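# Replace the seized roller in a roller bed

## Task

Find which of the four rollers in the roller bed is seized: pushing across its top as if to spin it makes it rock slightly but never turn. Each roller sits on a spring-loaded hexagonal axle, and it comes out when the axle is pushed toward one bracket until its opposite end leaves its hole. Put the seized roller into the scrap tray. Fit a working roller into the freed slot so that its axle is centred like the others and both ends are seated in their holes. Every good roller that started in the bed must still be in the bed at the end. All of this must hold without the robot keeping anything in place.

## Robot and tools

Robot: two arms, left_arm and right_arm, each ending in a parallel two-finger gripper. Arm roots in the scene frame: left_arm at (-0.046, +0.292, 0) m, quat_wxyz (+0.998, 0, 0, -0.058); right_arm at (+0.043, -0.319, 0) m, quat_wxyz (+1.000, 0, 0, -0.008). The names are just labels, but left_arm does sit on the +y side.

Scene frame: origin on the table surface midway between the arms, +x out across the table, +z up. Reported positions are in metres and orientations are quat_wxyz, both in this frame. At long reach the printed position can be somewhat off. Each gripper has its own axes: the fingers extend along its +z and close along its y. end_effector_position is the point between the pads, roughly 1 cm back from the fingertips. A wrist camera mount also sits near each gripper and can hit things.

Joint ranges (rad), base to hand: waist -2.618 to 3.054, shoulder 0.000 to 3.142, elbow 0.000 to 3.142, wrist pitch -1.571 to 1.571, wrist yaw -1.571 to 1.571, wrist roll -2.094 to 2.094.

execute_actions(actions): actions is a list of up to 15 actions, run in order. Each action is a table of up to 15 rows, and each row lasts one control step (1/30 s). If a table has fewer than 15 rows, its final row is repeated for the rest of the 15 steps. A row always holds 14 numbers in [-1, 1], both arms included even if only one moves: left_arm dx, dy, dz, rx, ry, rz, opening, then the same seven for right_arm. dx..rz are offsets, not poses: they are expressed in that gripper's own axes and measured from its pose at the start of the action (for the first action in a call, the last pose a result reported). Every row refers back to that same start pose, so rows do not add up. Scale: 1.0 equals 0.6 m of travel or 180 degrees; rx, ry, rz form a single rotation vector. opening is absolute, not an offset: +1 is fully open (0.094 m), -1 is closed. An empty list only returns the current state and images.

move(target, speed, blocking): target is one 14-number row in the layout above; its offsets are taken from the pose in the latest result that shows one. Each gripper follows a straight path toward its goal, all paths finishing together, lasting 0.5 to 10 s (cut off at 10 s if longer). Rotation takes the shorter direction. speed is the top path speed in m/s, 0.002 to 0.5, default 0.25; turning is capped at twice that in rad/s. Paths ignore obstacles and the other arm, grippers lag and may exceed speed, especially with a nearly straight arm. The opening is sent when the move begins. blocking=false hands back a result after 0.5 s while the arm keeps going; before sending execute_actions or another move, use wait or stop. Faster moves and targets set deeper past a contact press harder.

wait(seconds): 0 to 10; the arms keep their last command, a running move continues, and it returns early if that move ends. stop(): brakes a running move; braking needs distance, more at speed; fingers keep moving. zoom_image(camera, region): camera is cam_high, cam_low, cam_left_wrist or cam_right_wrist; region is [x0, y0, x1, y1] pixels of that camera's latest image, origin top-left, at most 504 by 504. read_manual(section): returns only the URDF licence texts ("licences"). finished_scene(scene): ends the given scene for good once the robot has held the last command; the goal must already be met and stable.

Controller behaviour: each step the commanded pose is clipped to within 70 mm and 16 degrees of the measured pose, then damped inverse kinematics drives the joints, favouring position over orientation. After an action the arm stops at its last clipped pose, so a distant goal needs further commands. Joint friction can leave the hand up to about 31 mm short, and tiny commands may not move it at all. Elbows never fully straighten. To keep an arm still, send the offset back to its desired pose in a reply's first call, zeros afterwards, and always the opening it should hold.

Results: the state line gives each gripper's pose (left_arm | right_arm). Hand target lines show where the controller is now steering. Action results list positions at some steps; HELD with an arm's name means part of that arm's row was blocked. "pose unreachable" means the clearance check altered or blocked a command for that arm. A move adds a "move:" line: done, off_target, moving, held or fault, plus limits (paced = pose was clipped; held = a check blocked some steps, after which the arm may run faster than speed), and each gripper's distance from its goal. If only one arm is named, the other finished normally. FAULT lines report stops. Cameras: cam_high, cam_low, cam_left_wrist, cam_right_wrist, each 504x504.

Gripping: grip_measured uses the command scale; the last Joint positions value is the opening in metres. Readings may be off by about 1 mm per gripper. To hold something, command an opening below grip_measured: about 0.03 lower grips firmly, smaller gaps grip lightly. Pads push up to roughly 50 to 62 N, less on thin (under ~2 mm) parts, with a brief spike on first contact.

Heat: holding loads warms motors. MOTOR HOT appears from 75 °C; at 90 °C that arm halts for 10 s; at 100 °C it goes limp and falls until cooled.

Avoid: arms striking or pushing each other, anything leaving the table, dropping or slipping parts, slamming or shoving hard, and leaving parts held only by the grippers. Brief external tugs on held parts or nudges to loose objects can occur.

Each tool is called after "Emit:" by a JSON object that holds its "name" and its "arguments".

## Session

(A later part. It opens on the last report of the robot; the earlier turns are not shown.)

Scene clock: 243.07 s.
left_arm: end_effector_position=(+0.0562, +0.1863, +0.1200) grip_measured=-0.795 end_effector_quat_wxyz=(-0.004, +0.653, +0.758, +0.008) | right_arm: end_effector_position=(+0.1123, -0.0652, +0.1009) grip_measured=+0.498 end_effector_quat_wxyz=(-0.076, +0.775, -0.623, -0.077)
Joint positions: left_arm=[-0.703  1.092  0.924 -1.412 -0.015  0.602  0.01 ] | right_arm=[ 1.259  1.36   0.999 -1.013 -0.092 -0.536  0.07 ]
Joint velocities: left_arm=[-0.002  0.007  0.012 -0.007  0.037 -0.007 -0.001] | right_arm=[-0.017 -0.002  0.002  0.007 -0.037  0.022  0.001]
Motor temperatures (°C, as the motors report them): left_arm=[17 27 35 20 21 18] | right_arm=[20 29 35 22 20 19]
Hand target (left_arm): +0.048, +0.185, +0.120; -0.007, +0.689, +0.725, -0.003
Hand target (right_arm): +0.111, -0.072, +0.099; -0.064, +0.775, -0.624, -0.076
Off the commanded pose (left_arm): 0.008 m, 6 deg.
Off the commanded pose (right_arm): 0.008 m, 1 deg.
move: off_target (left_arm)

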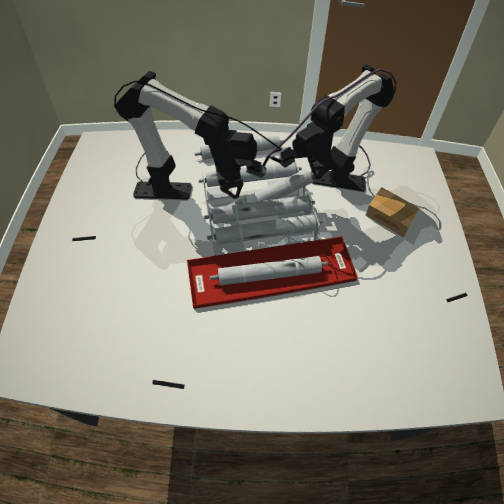

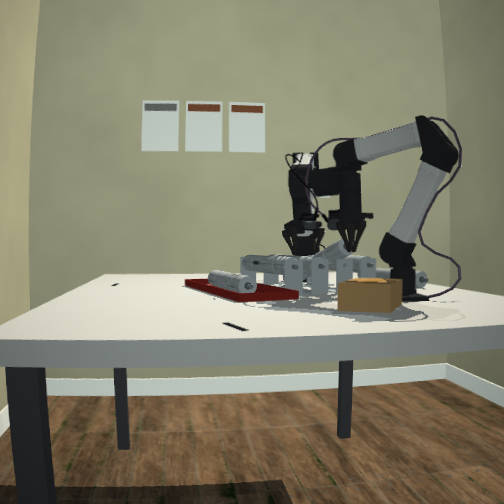

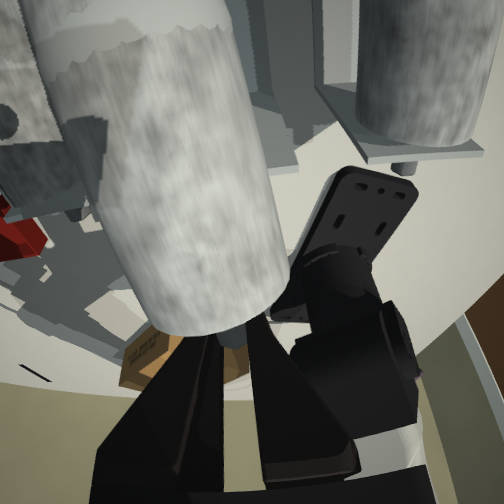

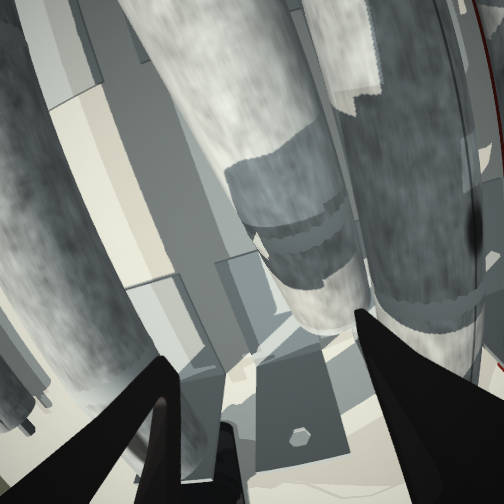

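Emit:
{"name": "move", "arguments": {"target": [0,0,0,0,0,-0.04,-0.9,-0.15,-0.015,0,0,0,0,0.4], "speed": 0.05}}

Emit:
{"name": "move", "arguments": {"target": [0,0,0,0,0,0,-0.9,0,0,0.09,0,0,0,0.4], "speed": 0.04}}

Emit:
{"name": "move", "arguments": {"target": [0,0,0,0,0,0,-0.9,0,0,0,0,0,0,-0.1]}}

Scene clock: 249.80 s.
left_arm: end_effector_position=(+0.0577, +0.1867, +0.1200) grip_measured=-0.795 end_effector_quat_wxyz=(-0.001, +0.612, +0.790, +0.012) | right_arm: end_effector_position=(+0.1058, +0.0214, +0.1208) grip_measured=+0.402 end_effector_quat_wxyz=(-0.086, +0.769, -0.628, -0.078)
Joint positions: left_arm=[-0.703  1.092  0.924 -1.409 -0.023  0.498  0.01 ] | right_arm=[ 1.373  1.646  1.34  -1.039 -0.061 -0.409  0.066]
Joint velocities: left_arm=[ 0.017 -0.012 -0.022 -0.037 -0.022  0.037 -0.001] | right_arm=[ 0.007 -0.007  0.007 -0.037  0.051  0.022  0.   ]
Motor temperatures (°C, as the motors report them): left_arm=[17 27 35 19 21 18] | right_arm=[20 29 35 22 20 19]
Hand target (left_arm): +0.056, +0.186, +0.120; -0.003, +0.604, +0.797, +0.008
Hand target (right_arm): +0.100, +0.022, +0.120; -0.076, +0.775, -0.622, -0.077
Off the commanded pose (left_arm): 0.002 m, 1 deg.
Off the commanded pose (right_arm): 0.004 m, 1 deg.
move: done

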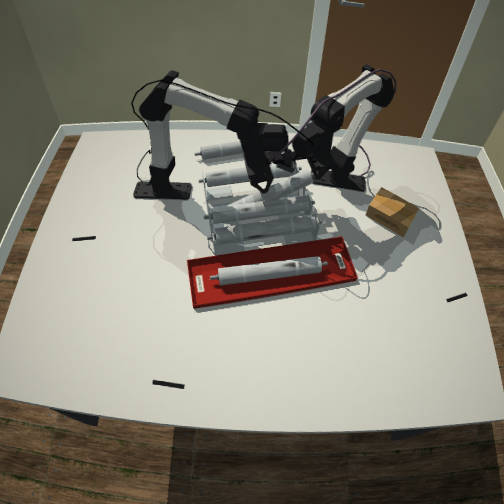

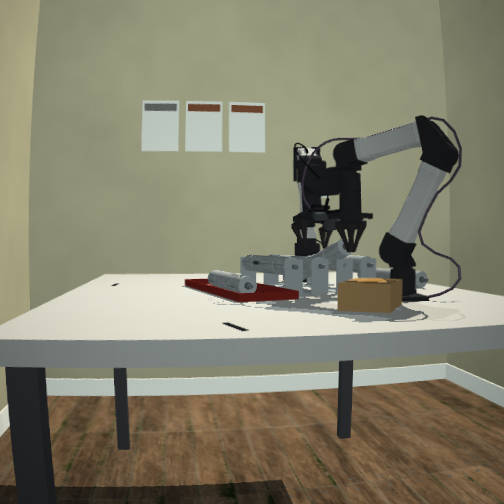

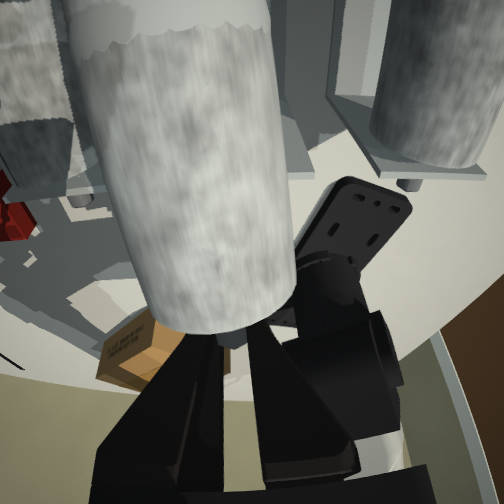

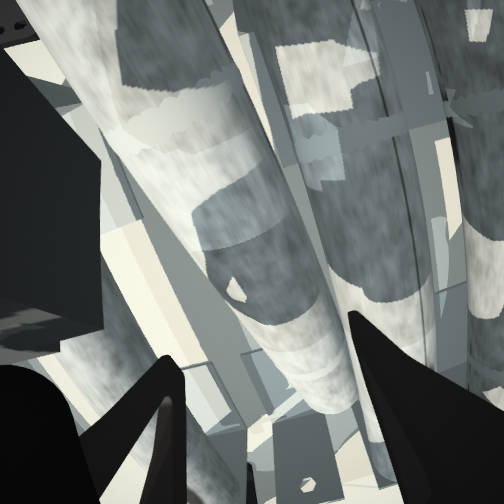

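Scene clock: 251.77 s.
left_arm: end_effector_position=(+0.0576, +0.1867, +0.1200) grip_measured=-0.795 end_effector_quat_wxyz=(-0.002, +0.620, +0.784, +0.012) | right_arm: end_effector_position=(+0.1040, +0.0327, +0.0853) grip_measured=+0.401 end_effector_quat_wxyz=(-0.086, +0.760, -0.637, -0.094)
Joint positions: left_arm=[-0.703  1.092  0.924 -1.409 -0.022  0.518  0.01 ] | right_arm=[ 1.373  1.692  1.244 -0.882 -0.085 -0.38   0.066]
Joint velocities: left_arm=[ 0.002 -0.007  0.012 -0.095  0.007 -0.007 -0.001] | right_arm=[ 0.002  0.012 -0.012 -0.022  0.051 -0.051 -0.001]
Motor temperatures (°C, as the motors report them): left_arm=[17 27 35 19 21 18] | right_arm=[20 29 35 22 20 19]
Hand target (left_arm): +0.058, +0.187, +0.120; -0.002, +0.613, +0.790, +0.012
Hand target (right_arm): +0.106, +0.032, +0.069; -0.085, +0.769, -0.628, -0.078
Off the commanded pose (left_arm): 0.000 m, 1 deg.
Off the commanded pose (right_arm): 0.017 m, 2 deg.
move: off_target (right_arm); limits=held; held on 4 of 59 steps (right_arm)
pose unreachable (right arm): on one or more control steps of this call, first in action 0 (counted from 0), this arm could not follow its commanded pose, so it was not sent that pose on those steps. It may still have moved: this result reports where it is.
cause: the commanded pose would bring a part of the arm too close to another arm (this arm's wrist (the part past joint 4) and the other arm's wrist (the part past joint 4)).

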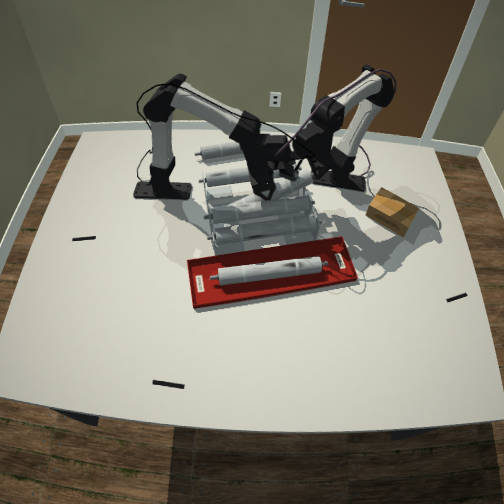

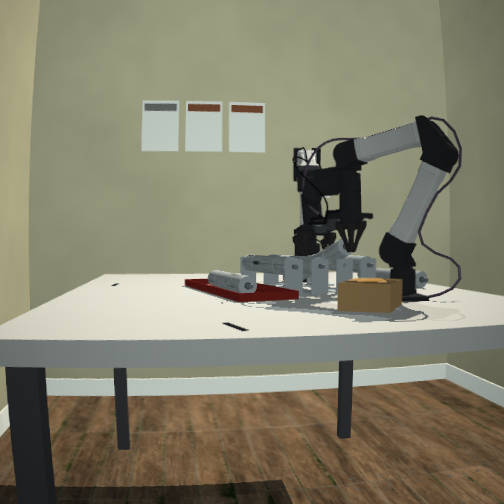

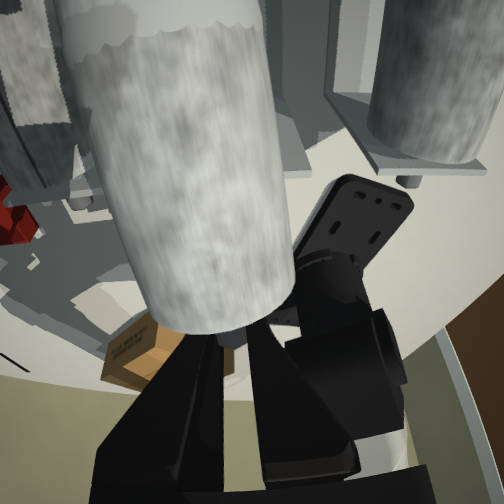

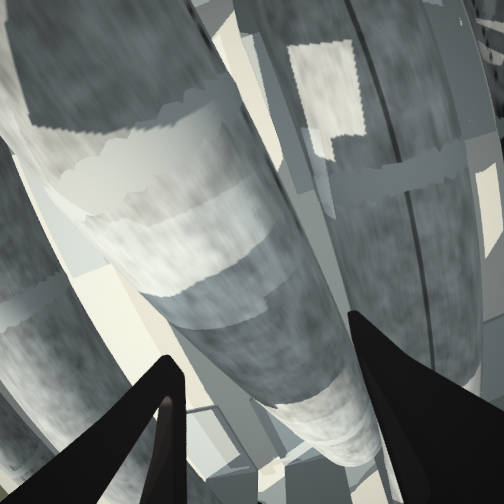

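Scene clock: 252.27 s.
left_arm: end_effector_position=(+0.0581, +0.1866, +0.1200) grip_measured=-0.795 end_effector_quat_wxyz=(-0.001, +0.620, +0.785, +0.012) | right_arm: end_effector_position=(+0.1093, +0.0325, +0.0895) grip_measured=-0.095 end_effector_quat_wxyz=(-0.099, +0.763, -0.633, -0.087)
Joint positions: left_arm=[-0.703  1.092  0.924 -1.408 -0.024  0.517  0.01 ] | right_arm=[ 1.369  1.679  1.244 -0.88  -0.064 -0.396  0.043]
Joint velocities: left_arm=[-0.007 -0.007 -0.017  0.11   0.037 -0.022 -0.001] | right_arm=[-0.007  0.002 -0.007  0.095  0.007 -0.007 -0.001]
Motor temperatures (°C, as the motors report them): left_arm=[17 27 35 19 21 18] | right_arm=[20 29 35 22 20 19]
Hand target (left_arm): +0.058, +0.187, +0.120; -0.002, +0.620, +0.784, +0.012
Hand target (right_arm): +0.104, +0.033, +0.085; -0.086, +0.760, -0.637, -0.094
Off the commanded pose (left_arm): 0.000 m, 0 deg.
Off the commanded pose (right_arm): 0.007 m, 2 deg.
move: done

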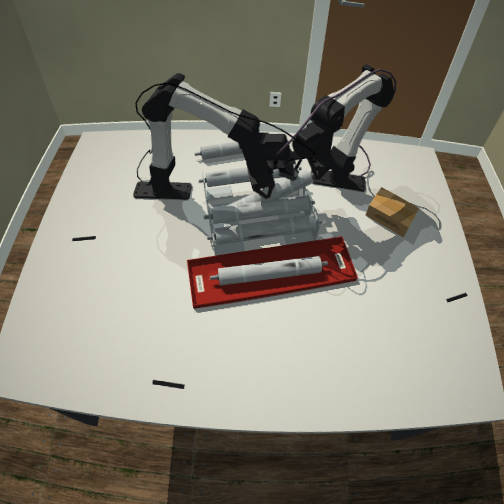

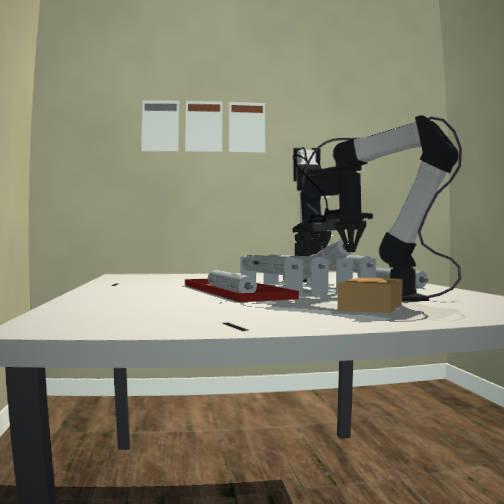

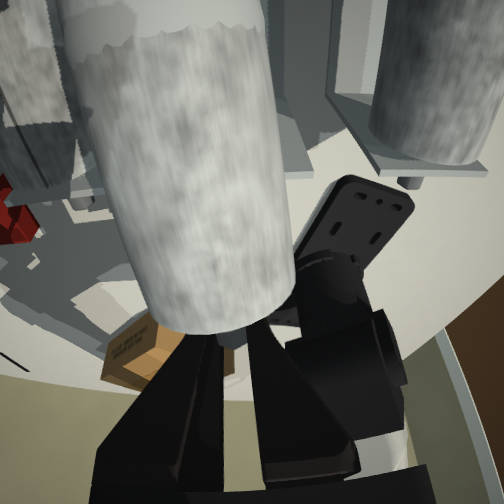

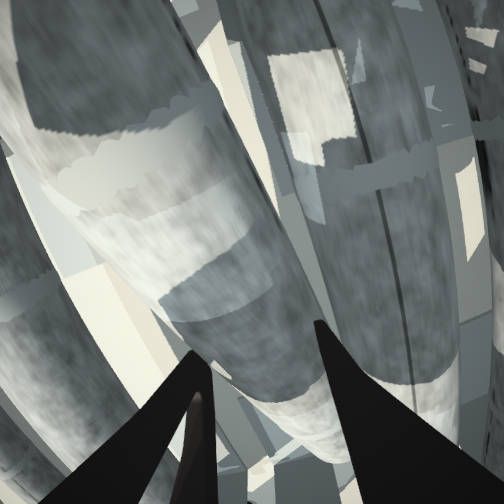

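Emit:
{"name": "move", "arguments": {"target": [0,-0.06,-0.02,0,0,0,-0.9,0.06,0.015,-0.03,0,0,-0.03,0.4], "speed": 0.04}}

Emit:
{"name": "move", "arguments": {"target": [0,0,0,0,0,0,-0.9,0,0,0.085,0,0,0,0.4], "speed": 0.04}}

Emit:
{"name": "move", "arguments": {"target": [0,0,0,0,0,0,-0.9,0,0,0,0,0,0,-0.1]}}

Scene clock: 257.37 s.
left_arm: end_effector_position=(+0.0302, +0.1745, +0.1234) grip_measured=-0.795 end_effector_quat_wxyz=(+0.001, +0.603, +0.798, +0.018) | right_arm: end_effector_position=(+0.1077, +0.0047, +0.1042) grip_measured=+0.398 end_effector_quat_wxyz=(-0.118, +0.790, -0.594, -0.091)
Joint positions: left_arm=[-0.921  1.066  0.924 -1.44  -0.035  0.256  0.01 ] | right_arm=[ 1.351  1.535  1.144 -0.888 -0.072 -0.507  0.066]
Joint velocities: left_arm=[ 0.007 -0.012  0.007 -0.139 -0.007 -0.022 -0.   ] | right_arm=[-0.012 -0.017  0.007  0.051 -0.007 -0.022  0.001]
Motor temperatures (°C, as the motors report them): left_arm=[17 27 35 19 21 18] | right_arm=[20 30 35 23 20 19]
Hand target (left_arm): +0.022, +0.177, +0.131; -0.003, +0.620, +0.785, +0.010
Hand target (right_arm): +0.108, -0.008, +0.097; -0.102, +0.792, -0.596, -0.082
Off the commanded pose (left_arm): 0.011 m, 3 deg.
Off the commanded pose (right_arm): 0.014 m, 2 deg.
move: off_target (left_arm, right_arm)

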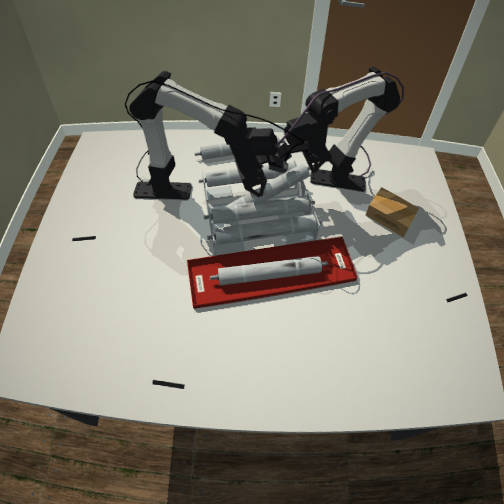

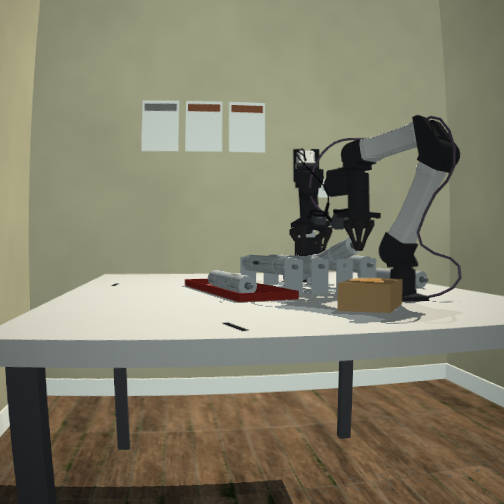

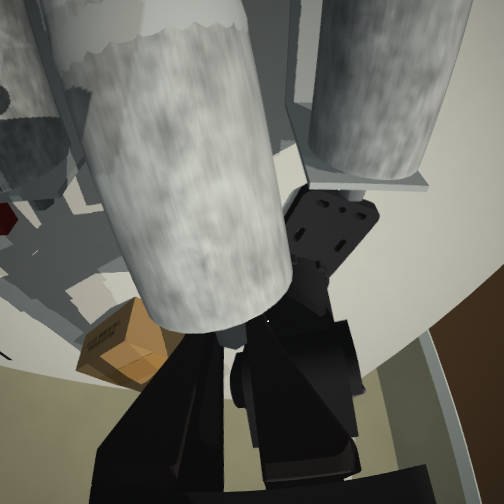

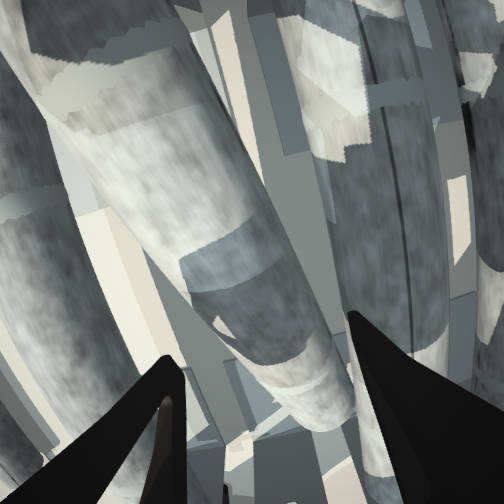

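Scene clock: 258.93 s.
left_arm: end_effector_position=(+0.0314, +0.1747, +0.1234) grip_measured=-0.795 end_effector_quat_wxyz=(+0.004, +0.597, +0.802, +0.021) | right_arm: end_effector_position=(+0.1040, +0.0136, +0.0644) grip_measured=+0.398 end_effector_quat_wxyz=(-0.106, +0.792, -0.594, -0.096)
Joint positions: left_arm=[-0.921  1.066  0.924 -1.438 -0.042  0.241  0.01 ] | right_arm=[ 1.36   1.616  1.067 -0.749 -0.088 -0.499  0.066]
Joint velocities: left_arm=[-0.007 -0.002  0.017  0.022  0.037 -0.007  0.   ] | right_arm=[ 0.007  0.012 -0.002 -0.022 -0.081 -0.066 -0.   ]
Motor temperatures (°C, as the motors report them): left_arm=[17 27 35 19 21 18] | right_arm=[20 30 35 23 20 19]
Hand target (left_arm): +0.030, +0.174, +0.123; +0.001, +0.603, +0.798, +0.018
Hand target (right_arm): +0.108, +0.019, +0.056; -0.118, +0.790, -0.594, -0.091
Off the commanded pose (left_arm): 0.001 m, 1 deg.
Off the commanded pose (right_arm): 0.011 m, 1 deg.
move: off_target (right_arm)

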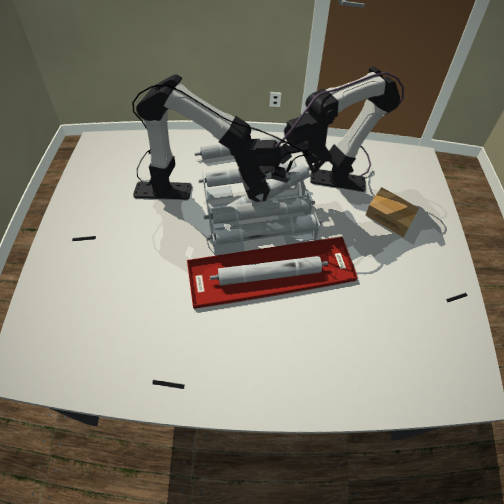

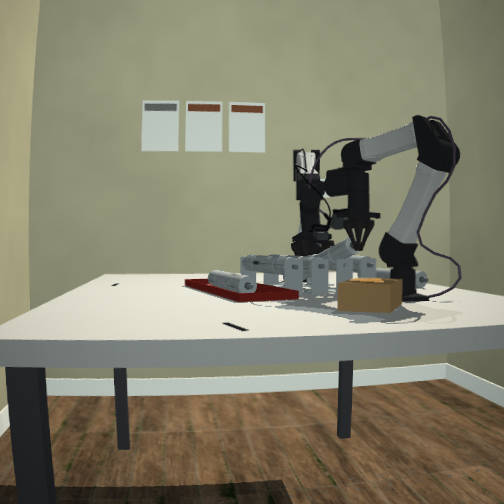

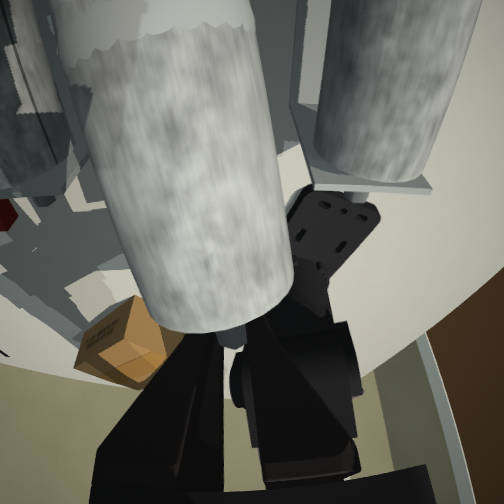

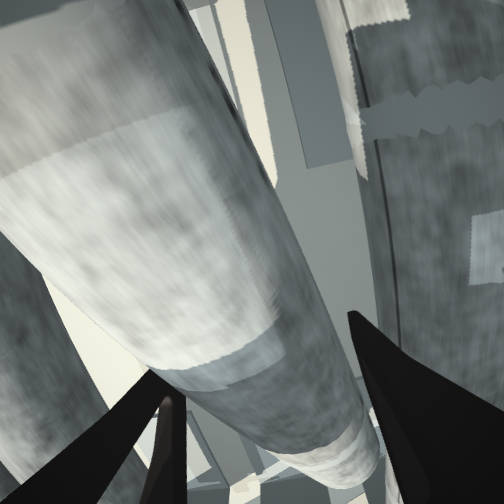

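Scene clock: 259.43 s.
left_arm: end_effector_position=(+0.0322, +0.1751, +0.1235) grip_measured=-0.795 end_effector_quat_wxyz=(+0.005, +0.594, +0.804, +0.023) | right_arm: end_effector_position=(+0.1067, +0.0142, +0.0646) grip_measured=+0.035 end_effector_quat_wxyz=(-0.111, +0.792, -0.593, -0.091)
Joint positions: left_arm=[-0.921  1.066  0.924 -1.438 -0.047  0.234  0.01 ] | right_arm=[ 1.358  1.616  1.067 -0.744 -0.077 -0.504  0.049]
Joint velocities: left_arm=[-0.002 -0.002  0.012  0.007 -0.037 -0.022 -0.   ] | right_arm=[-0.002  0.012 -0.007  0.022  0.007  0.022 -0.001]
Motor temperatures (°C, as the motors report them): left_arm=[17 27 35 19 21 18] | right_arm=[20 30 35 23 20 19]
Hand target (left_arm): +0.031, +0.175, +0.123; +0.004, +0.597, +0.802, +0.021
Hand target (right_arm): +0.104, +0.014, +0.064; -0.106, +0.792, -0.594, -0.096
Off the commanded pose (left_arm): 0.001 m, 0 deg.
Off the commanded pose (right_arm): 0.003 m, 1 deg.
move: done

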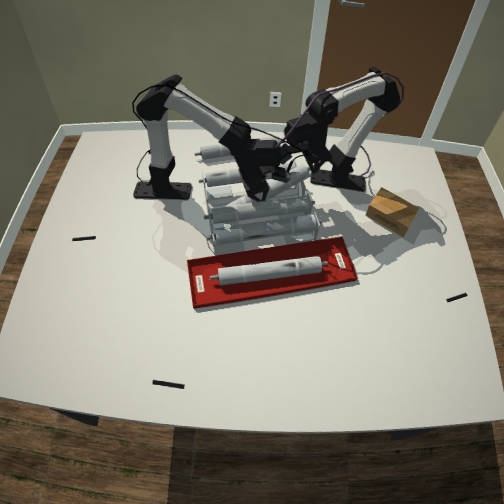

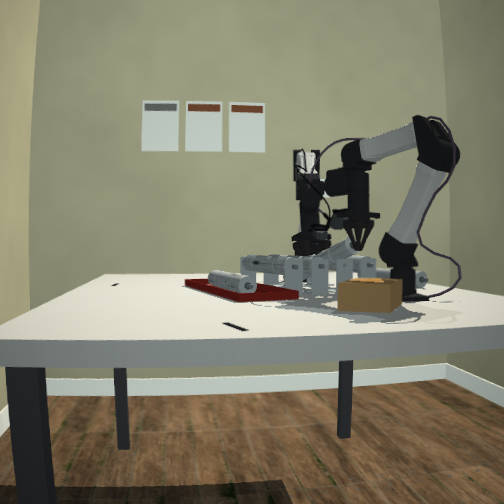

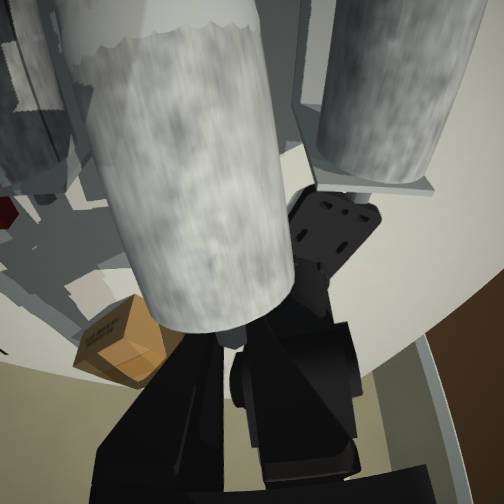

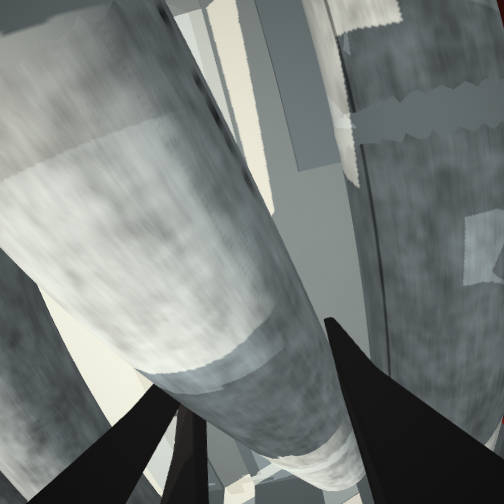

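Emit:
{"name": "move", "arguments": {"target": [0.01,0.035,0,-0.16,0,0.02,-0.9,0,0.03,-0.065,0,0.04,0.03,-0.1], "speed": 0.03}}

Emit:
{"name": "zoom_image", "arguments": {"camera": "cam_high", "region": [170,140,350,260]}}

Scene clock: 270.83 s.
left_arm: end_effector_position=(+0.0422, +0.1712, +0.1244) grip_measured=-0.797 end_effector_quat_wxyz=(+0.149, +0.611, +0.755, +0.182) | right_arm: end_effector_position=(+0.0944, -0.0056, +0.0880) grip_measured=+0.035 end_effector_quat_wxyz=(-0.068, +0.764, -0.641, -0.038)
Joint positions: left_arm=[-1.37   1.057  0.847 -1.423 -0.472 -0.141  0.01 ] | right_arm=[ 1.425  1.616  1.191 -0.99   0.003 -0.338  0.049]
Joint velocities: left_arm=[-0.007 -0.002 -0.002  0.007 -0.066  0.007 -0.001] | right_arm=[-0.012 -0.002 -0.007 -0.037  0.022 -0.037  0.001]
Motor temperatures (°C, as the motors report them): left_arm=[17 27 34 19 21 18] | right_arm=[20 31 37 22 20 19]
Hand target (left_arm): +0.048, +0.187, +0.124; +0.146, +0.601, +0.754, +0.220
Hand target (right_arm): +0.090, -0.002, +0.100; -0.070, +0.767, -0.636, -0.046
Off the commanded pose (left_arm): 0.018 m, 5 deg.
Off the commanded pose (right_arm): 0.014 m, 1 deg.
move: off_target (left_arm, right_arm)

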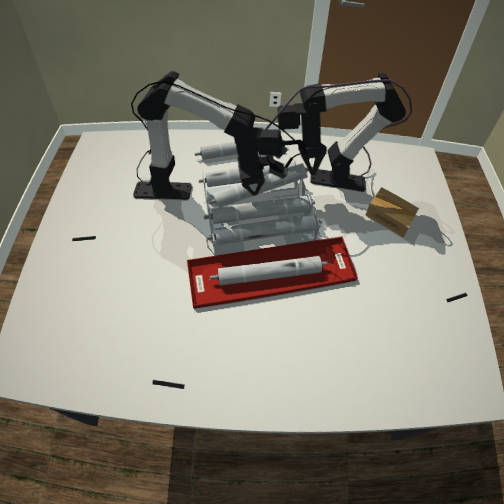

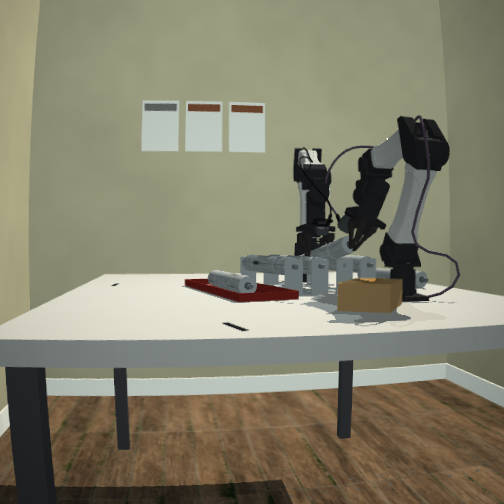

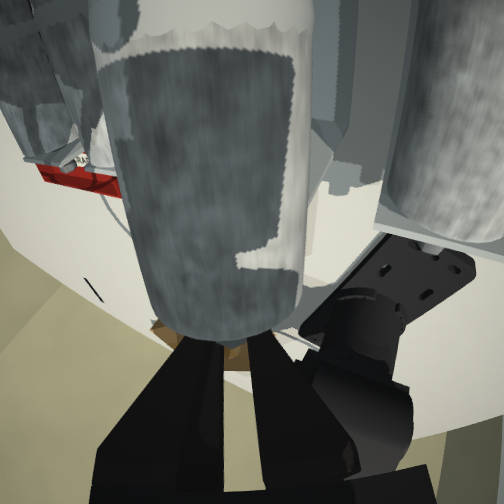

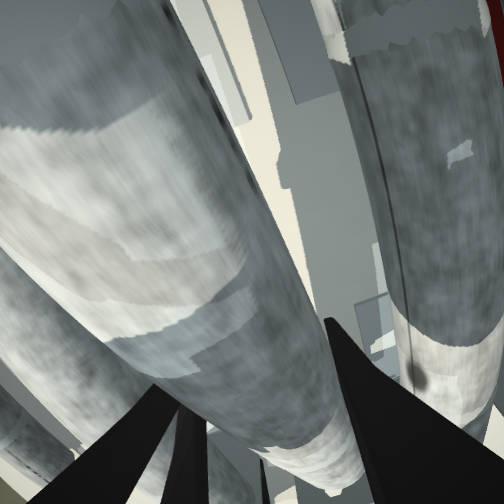

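Region (170, 140, 350, 260) of cam_high's 504x504 image, scaled by 2.800, with more detail than that image has.

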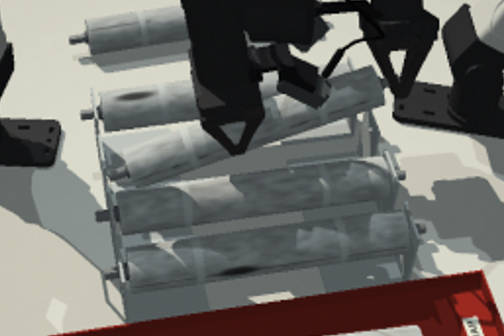

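Emit:
{"name": "move", "arguments": {"target": [-0.03,0.02,0.025,0,0,0,-0.9,0,0,-0.02,0,0,0,-0.1], "speed": 0.01}}

Emit:
{"name": "zoom_image", "arguments": {"camera": "cam_high", "region": [190,170,250,230]}}

Scene clock: 275.70 s.
left_arm: end_effector_position=(+0.0535, +0.1721, +0.1200) grip_measured=-0.797 end_effector_quat_wxyz=(+0.126, +0.623, +0.749, +0.187) | right_arm: end_effector_position=(+0.0993, -0.0059, +0.0842) grip_measured=+0.035 end_effector_quat_wxyz=(-0.069, +0.755, -0.652, -0.027)
Joint positions: left_arm=[-1.263  1.079  0.847 -1.385 -0.453 -0.002  0.01 ] | right_arm=[ 1.421  1.629  1.191 -0.987  0.025 -0.313  0.049]
Joint velocities: left_arm=[-0.007 -0.027  0.007  0.037 -0.007 -0.066 -0.   ] | right_arm=[-0.002  0.002 -0.002 -0.022  0.022 -0.007 -0.   ]
Motor temperatures (°C, as the motors report them): left_arm=[17 26 34 19 21 18] | right_arm=[20 32 37 22 20 19]
Hand target (left_arm): +0.063, +0.158, +0.118; +0.151, +0.611, +0.755, +0.183
Hand target (right_arm): +0.094, -0.007, +0.099; -0.069, +0.764, -0.640, -0.039
Off the commanded pose (left_arm): 0.018 m, 3 deg.
Off the commanded pose (right_arm): 0.017 m, 2 deg.
move: off_target (left_arm, right_arm)

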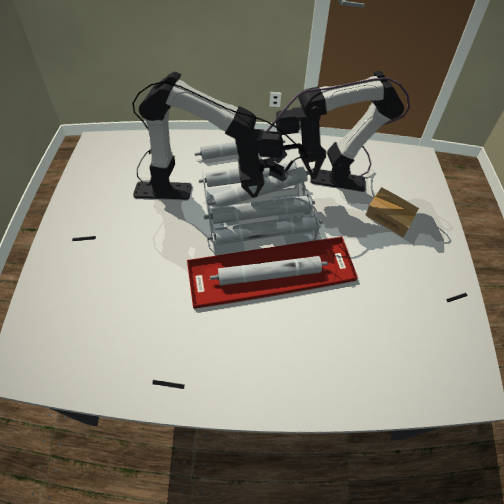

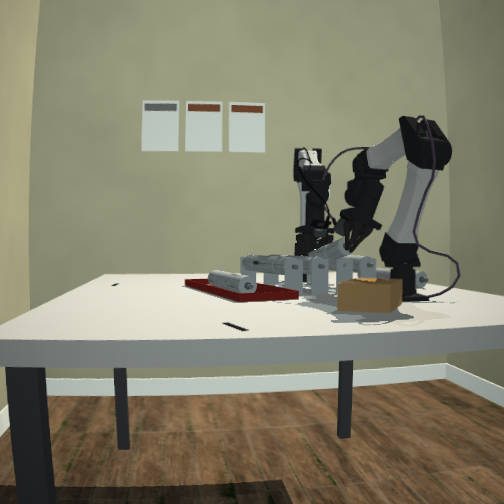

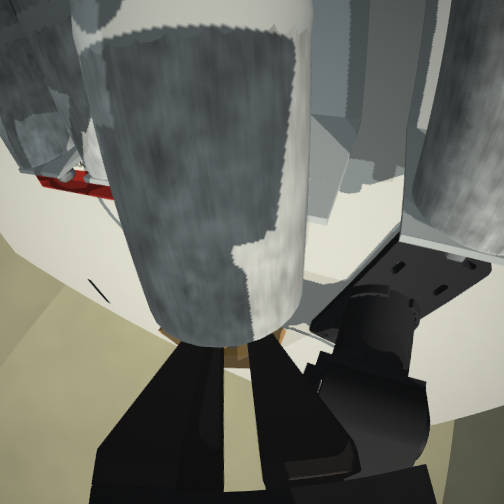

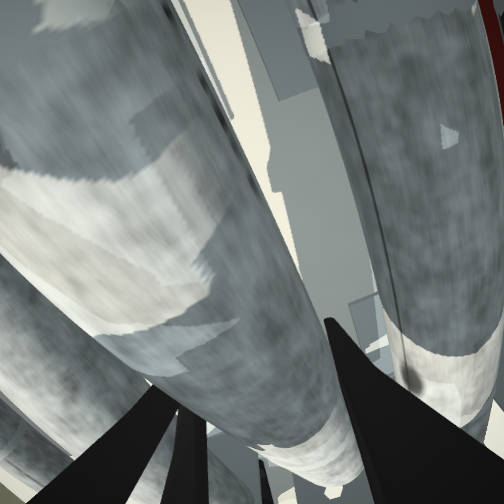

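Region (190, 170, 250, 230) of cam_high's 504x504 image, scaled by 8.400, with more detail than that image has.

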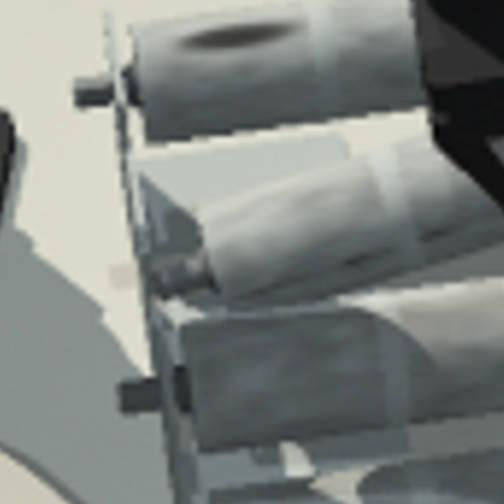

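Emit:
{"name": "move", "arguments": {"target": [-0.03,0,0,0,0,0,-0.9,0.14,-0.01,0.0,0,-0.01,-0.02,0.3], "speed": 0.04}}

Emit:
{"name": "move", "arguments": {"target": [-0.03,0,0,0,0,0,-0.9,0,0,0,0,0,0,-0.1]}}

Emit:
{"name": "move", "arguments": {"target": [-0.015,0,0,0,0,0,-0.9,0,0.01,-0.04,0,0,0,-0.1], "speed": 0.01}}

Emit:
{"name": "zoom_image", "arguments": {"camera": "cam_high", "region": [190,170,250,230]}}

Scene clock: 282.80 s.
left_arm: end_effector_position=(+0.0520, +0.1660, +0.1140) grip_measured=-0.797 end_effector_quat_wxyz=(+0.107, +0.627, +0.748, +0.191) | right_arm: end_effector_position=(+0.1194, -0.0832, +0.0783) grip_measured=+0.298 end_effector_quat_wxyz=(-0.081, +0.773, -0.628, -0.035)
Joint positions: left_arm=[-1.263  1.138  0.858 -1.371 -0.436 -0.003  0.01 ] | right_arm=[ 1.267  1.334  0.895 -0.956 -0.008 -0.527  0.061]
Joint velocities: left_arm=[ 0.002 -0.007 -0.007  0.051 -0.022  0.007  0.   ] | right_arm=[ 0.007 -0.007 -0.017  0.022 -0.022 -0.081 -0.001]
Motor temperatures (°C, as the motors report them): left_arm=[17 26 34 20 21 18] | right_arm=[20 32 37 22 20 19]
Hand target (left_arm): +0.057, +0.155, +0.119; +0.126, +0.623, +0.749, +0.187
Hand target (right_arm): +0.119, -0.087, +0.074; -0.080, +0.774, -0.627, -0.038
Off the commanded pose (left_arm): 0.014 m, 2 deg.
Off the commanded pose (right_arm): 0.007 m, 0 deg.
move: off_target (left_arm)

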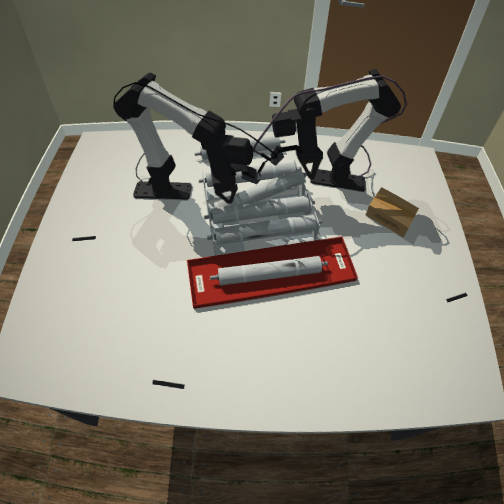

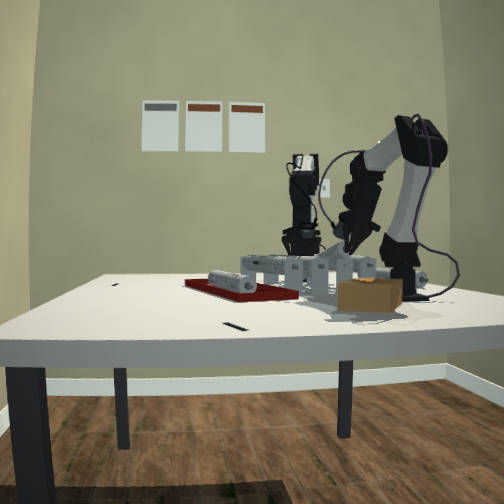

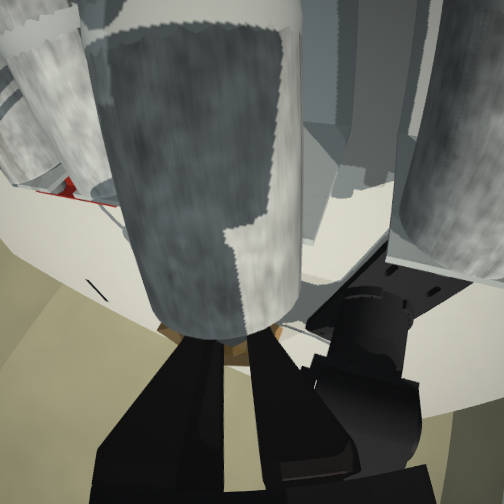

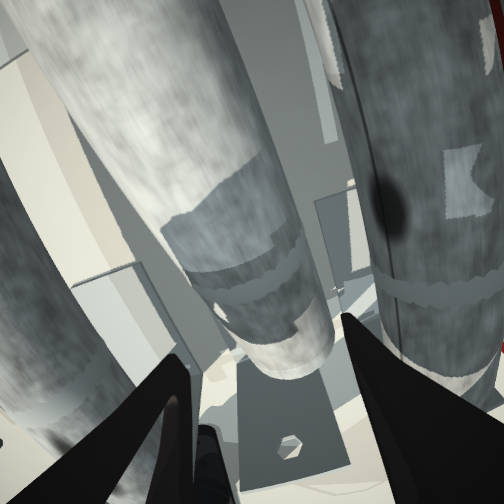

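Scene clock: 283.50 s.
left_arm: end_effector_position=(+0.0515, +0.1651, +0.1130) grip_measured=-0.797 end_effector_quat_wxyz=(+0.089, +0.628, +0.746, +0.204) | right_arm: end_effector_position=(+0.1194, -0.0832, +0.0783) grip_measured=-0.098 end_effector_quat_wxyz=(-0.081, +0.773, -0.628, -0.035)
Joint positions: left_arm=[-1.263  1.187  0.879 -1.39  -0.432 -0.008  0.01 ] | right_arm=[ 1.267  1.334  0.895 -0.956 -0.008 -0.527  0.042]
Joint velocities: left_arm=[ 0.012 -0.012 -0.002  0.007  0.007 -0.007 -0.   ] | right_arm=[ 0.002 -0.002 -0.012 -0.007  0.022  0.007 -0.001]
Motor temperatures (°C, as the motors report them): left_arm=[17 26 34 20 21 18] | right_arm=[20 32 37 22 20 19]
Hand target (left_arm): +0.055, +0.149, +0.113; +0.107, +0.627, +0.748, +0.191
Hand target (right_arm): +0.119, -0.083, +0.078; -0.081, +0.773, -0.628, -0.035
Off the commanded pose (left_arm): 0.017 m, 3 deg.
Off the commanded pose (right_arm): 0.000 m, 0 deg.
move: off_target (left_arm)

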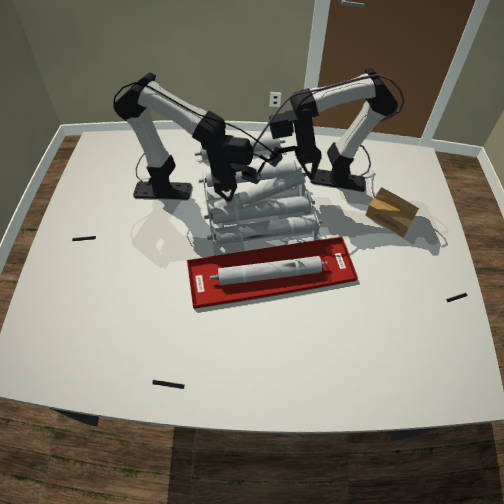

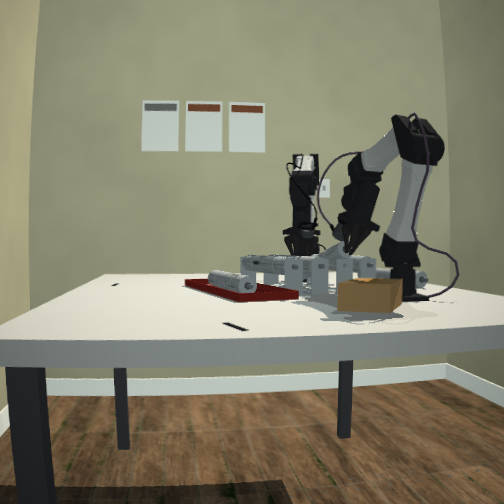

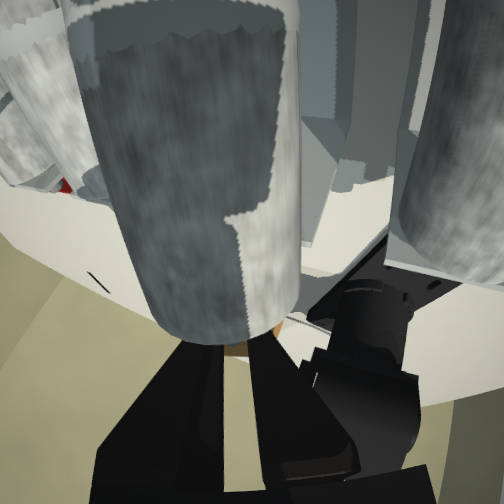

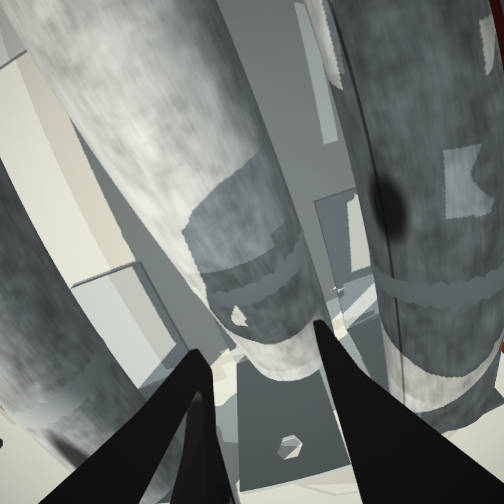

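Scene clock: 286.20 s.
left_arm: end_effector_position=(+0.0515, +0.1654, +0.1130) grip_measured=-0.797 end_effector_quat_wxyz=(+0.085, +0.627, +0.746, +0.208) | right_arm: end_effector_position=(+0.1132, -0.0886, +0.0939) grip_measured=-0.098 end_effector_quat_wxyz=(-0.076, +0.773, -0.628, -0.035)
Joint positions: left_arm=[-1.263  1.198  0.885 -1.397 -0.432 -0.013  0.01 ] | right_arm=[ 1.284  1.304  0.937 -1.037 -0.008 -0.508  0.042]
Joint velocities: left_arm=[-0.002 -0.002 -0.022 -0.037 -0.066  0.037  0.   ] | right_arm=[-0.017 -0.002 -0.012  0.081 -0.007 -0.051  0.001]
Motor temperatures (°C, as the motors report them): left_arm=[17 26 35 20 21 18] | right_arm=[20 32 37 22 20 19]
Hand target (left_arm): +0.053, +0.157, +0.112; +0.089, +0.628, +0.746, +0.204
Hand target (right_arm): +0.112, -0.088, +0.101; -0.081, +0.773, -0.628, -0.035
Off the commanded pose (left_arm): 0.009 m, 1 deg.
Off the commanded pose (right_arm): 0.008 m, 1 deg.
move: done

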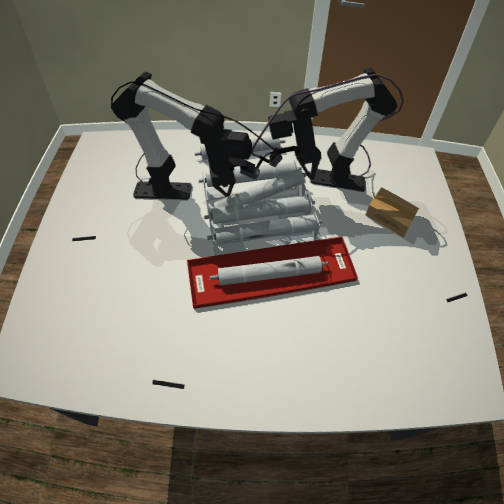

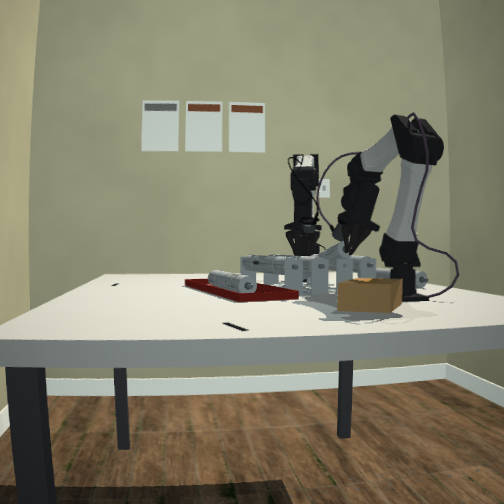

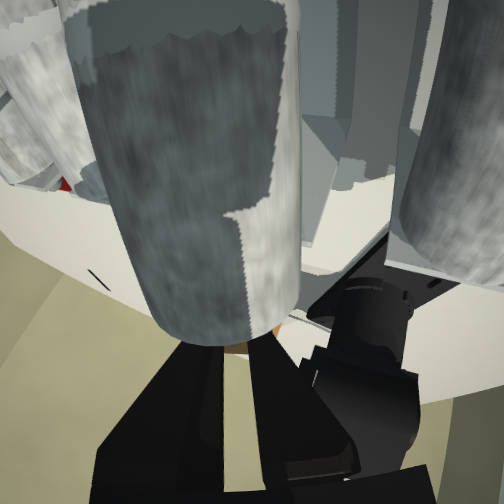

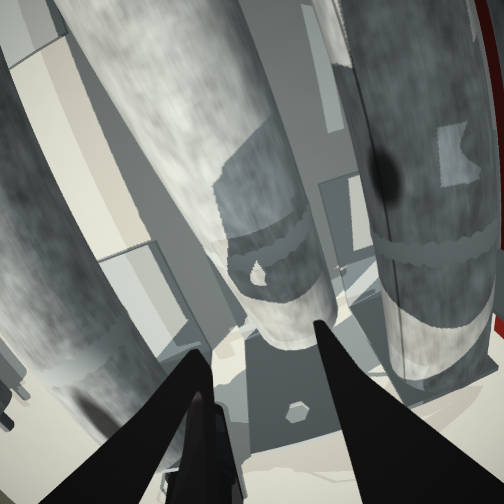

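Region (190, 170, 250, 230) of cam_high's 504x504 image, scaled by 8.400, with more detail than that image has.

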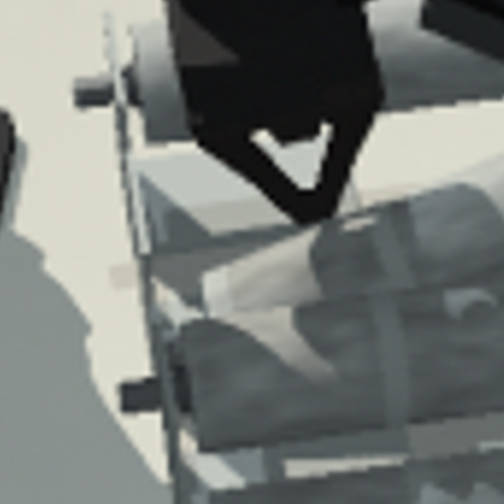

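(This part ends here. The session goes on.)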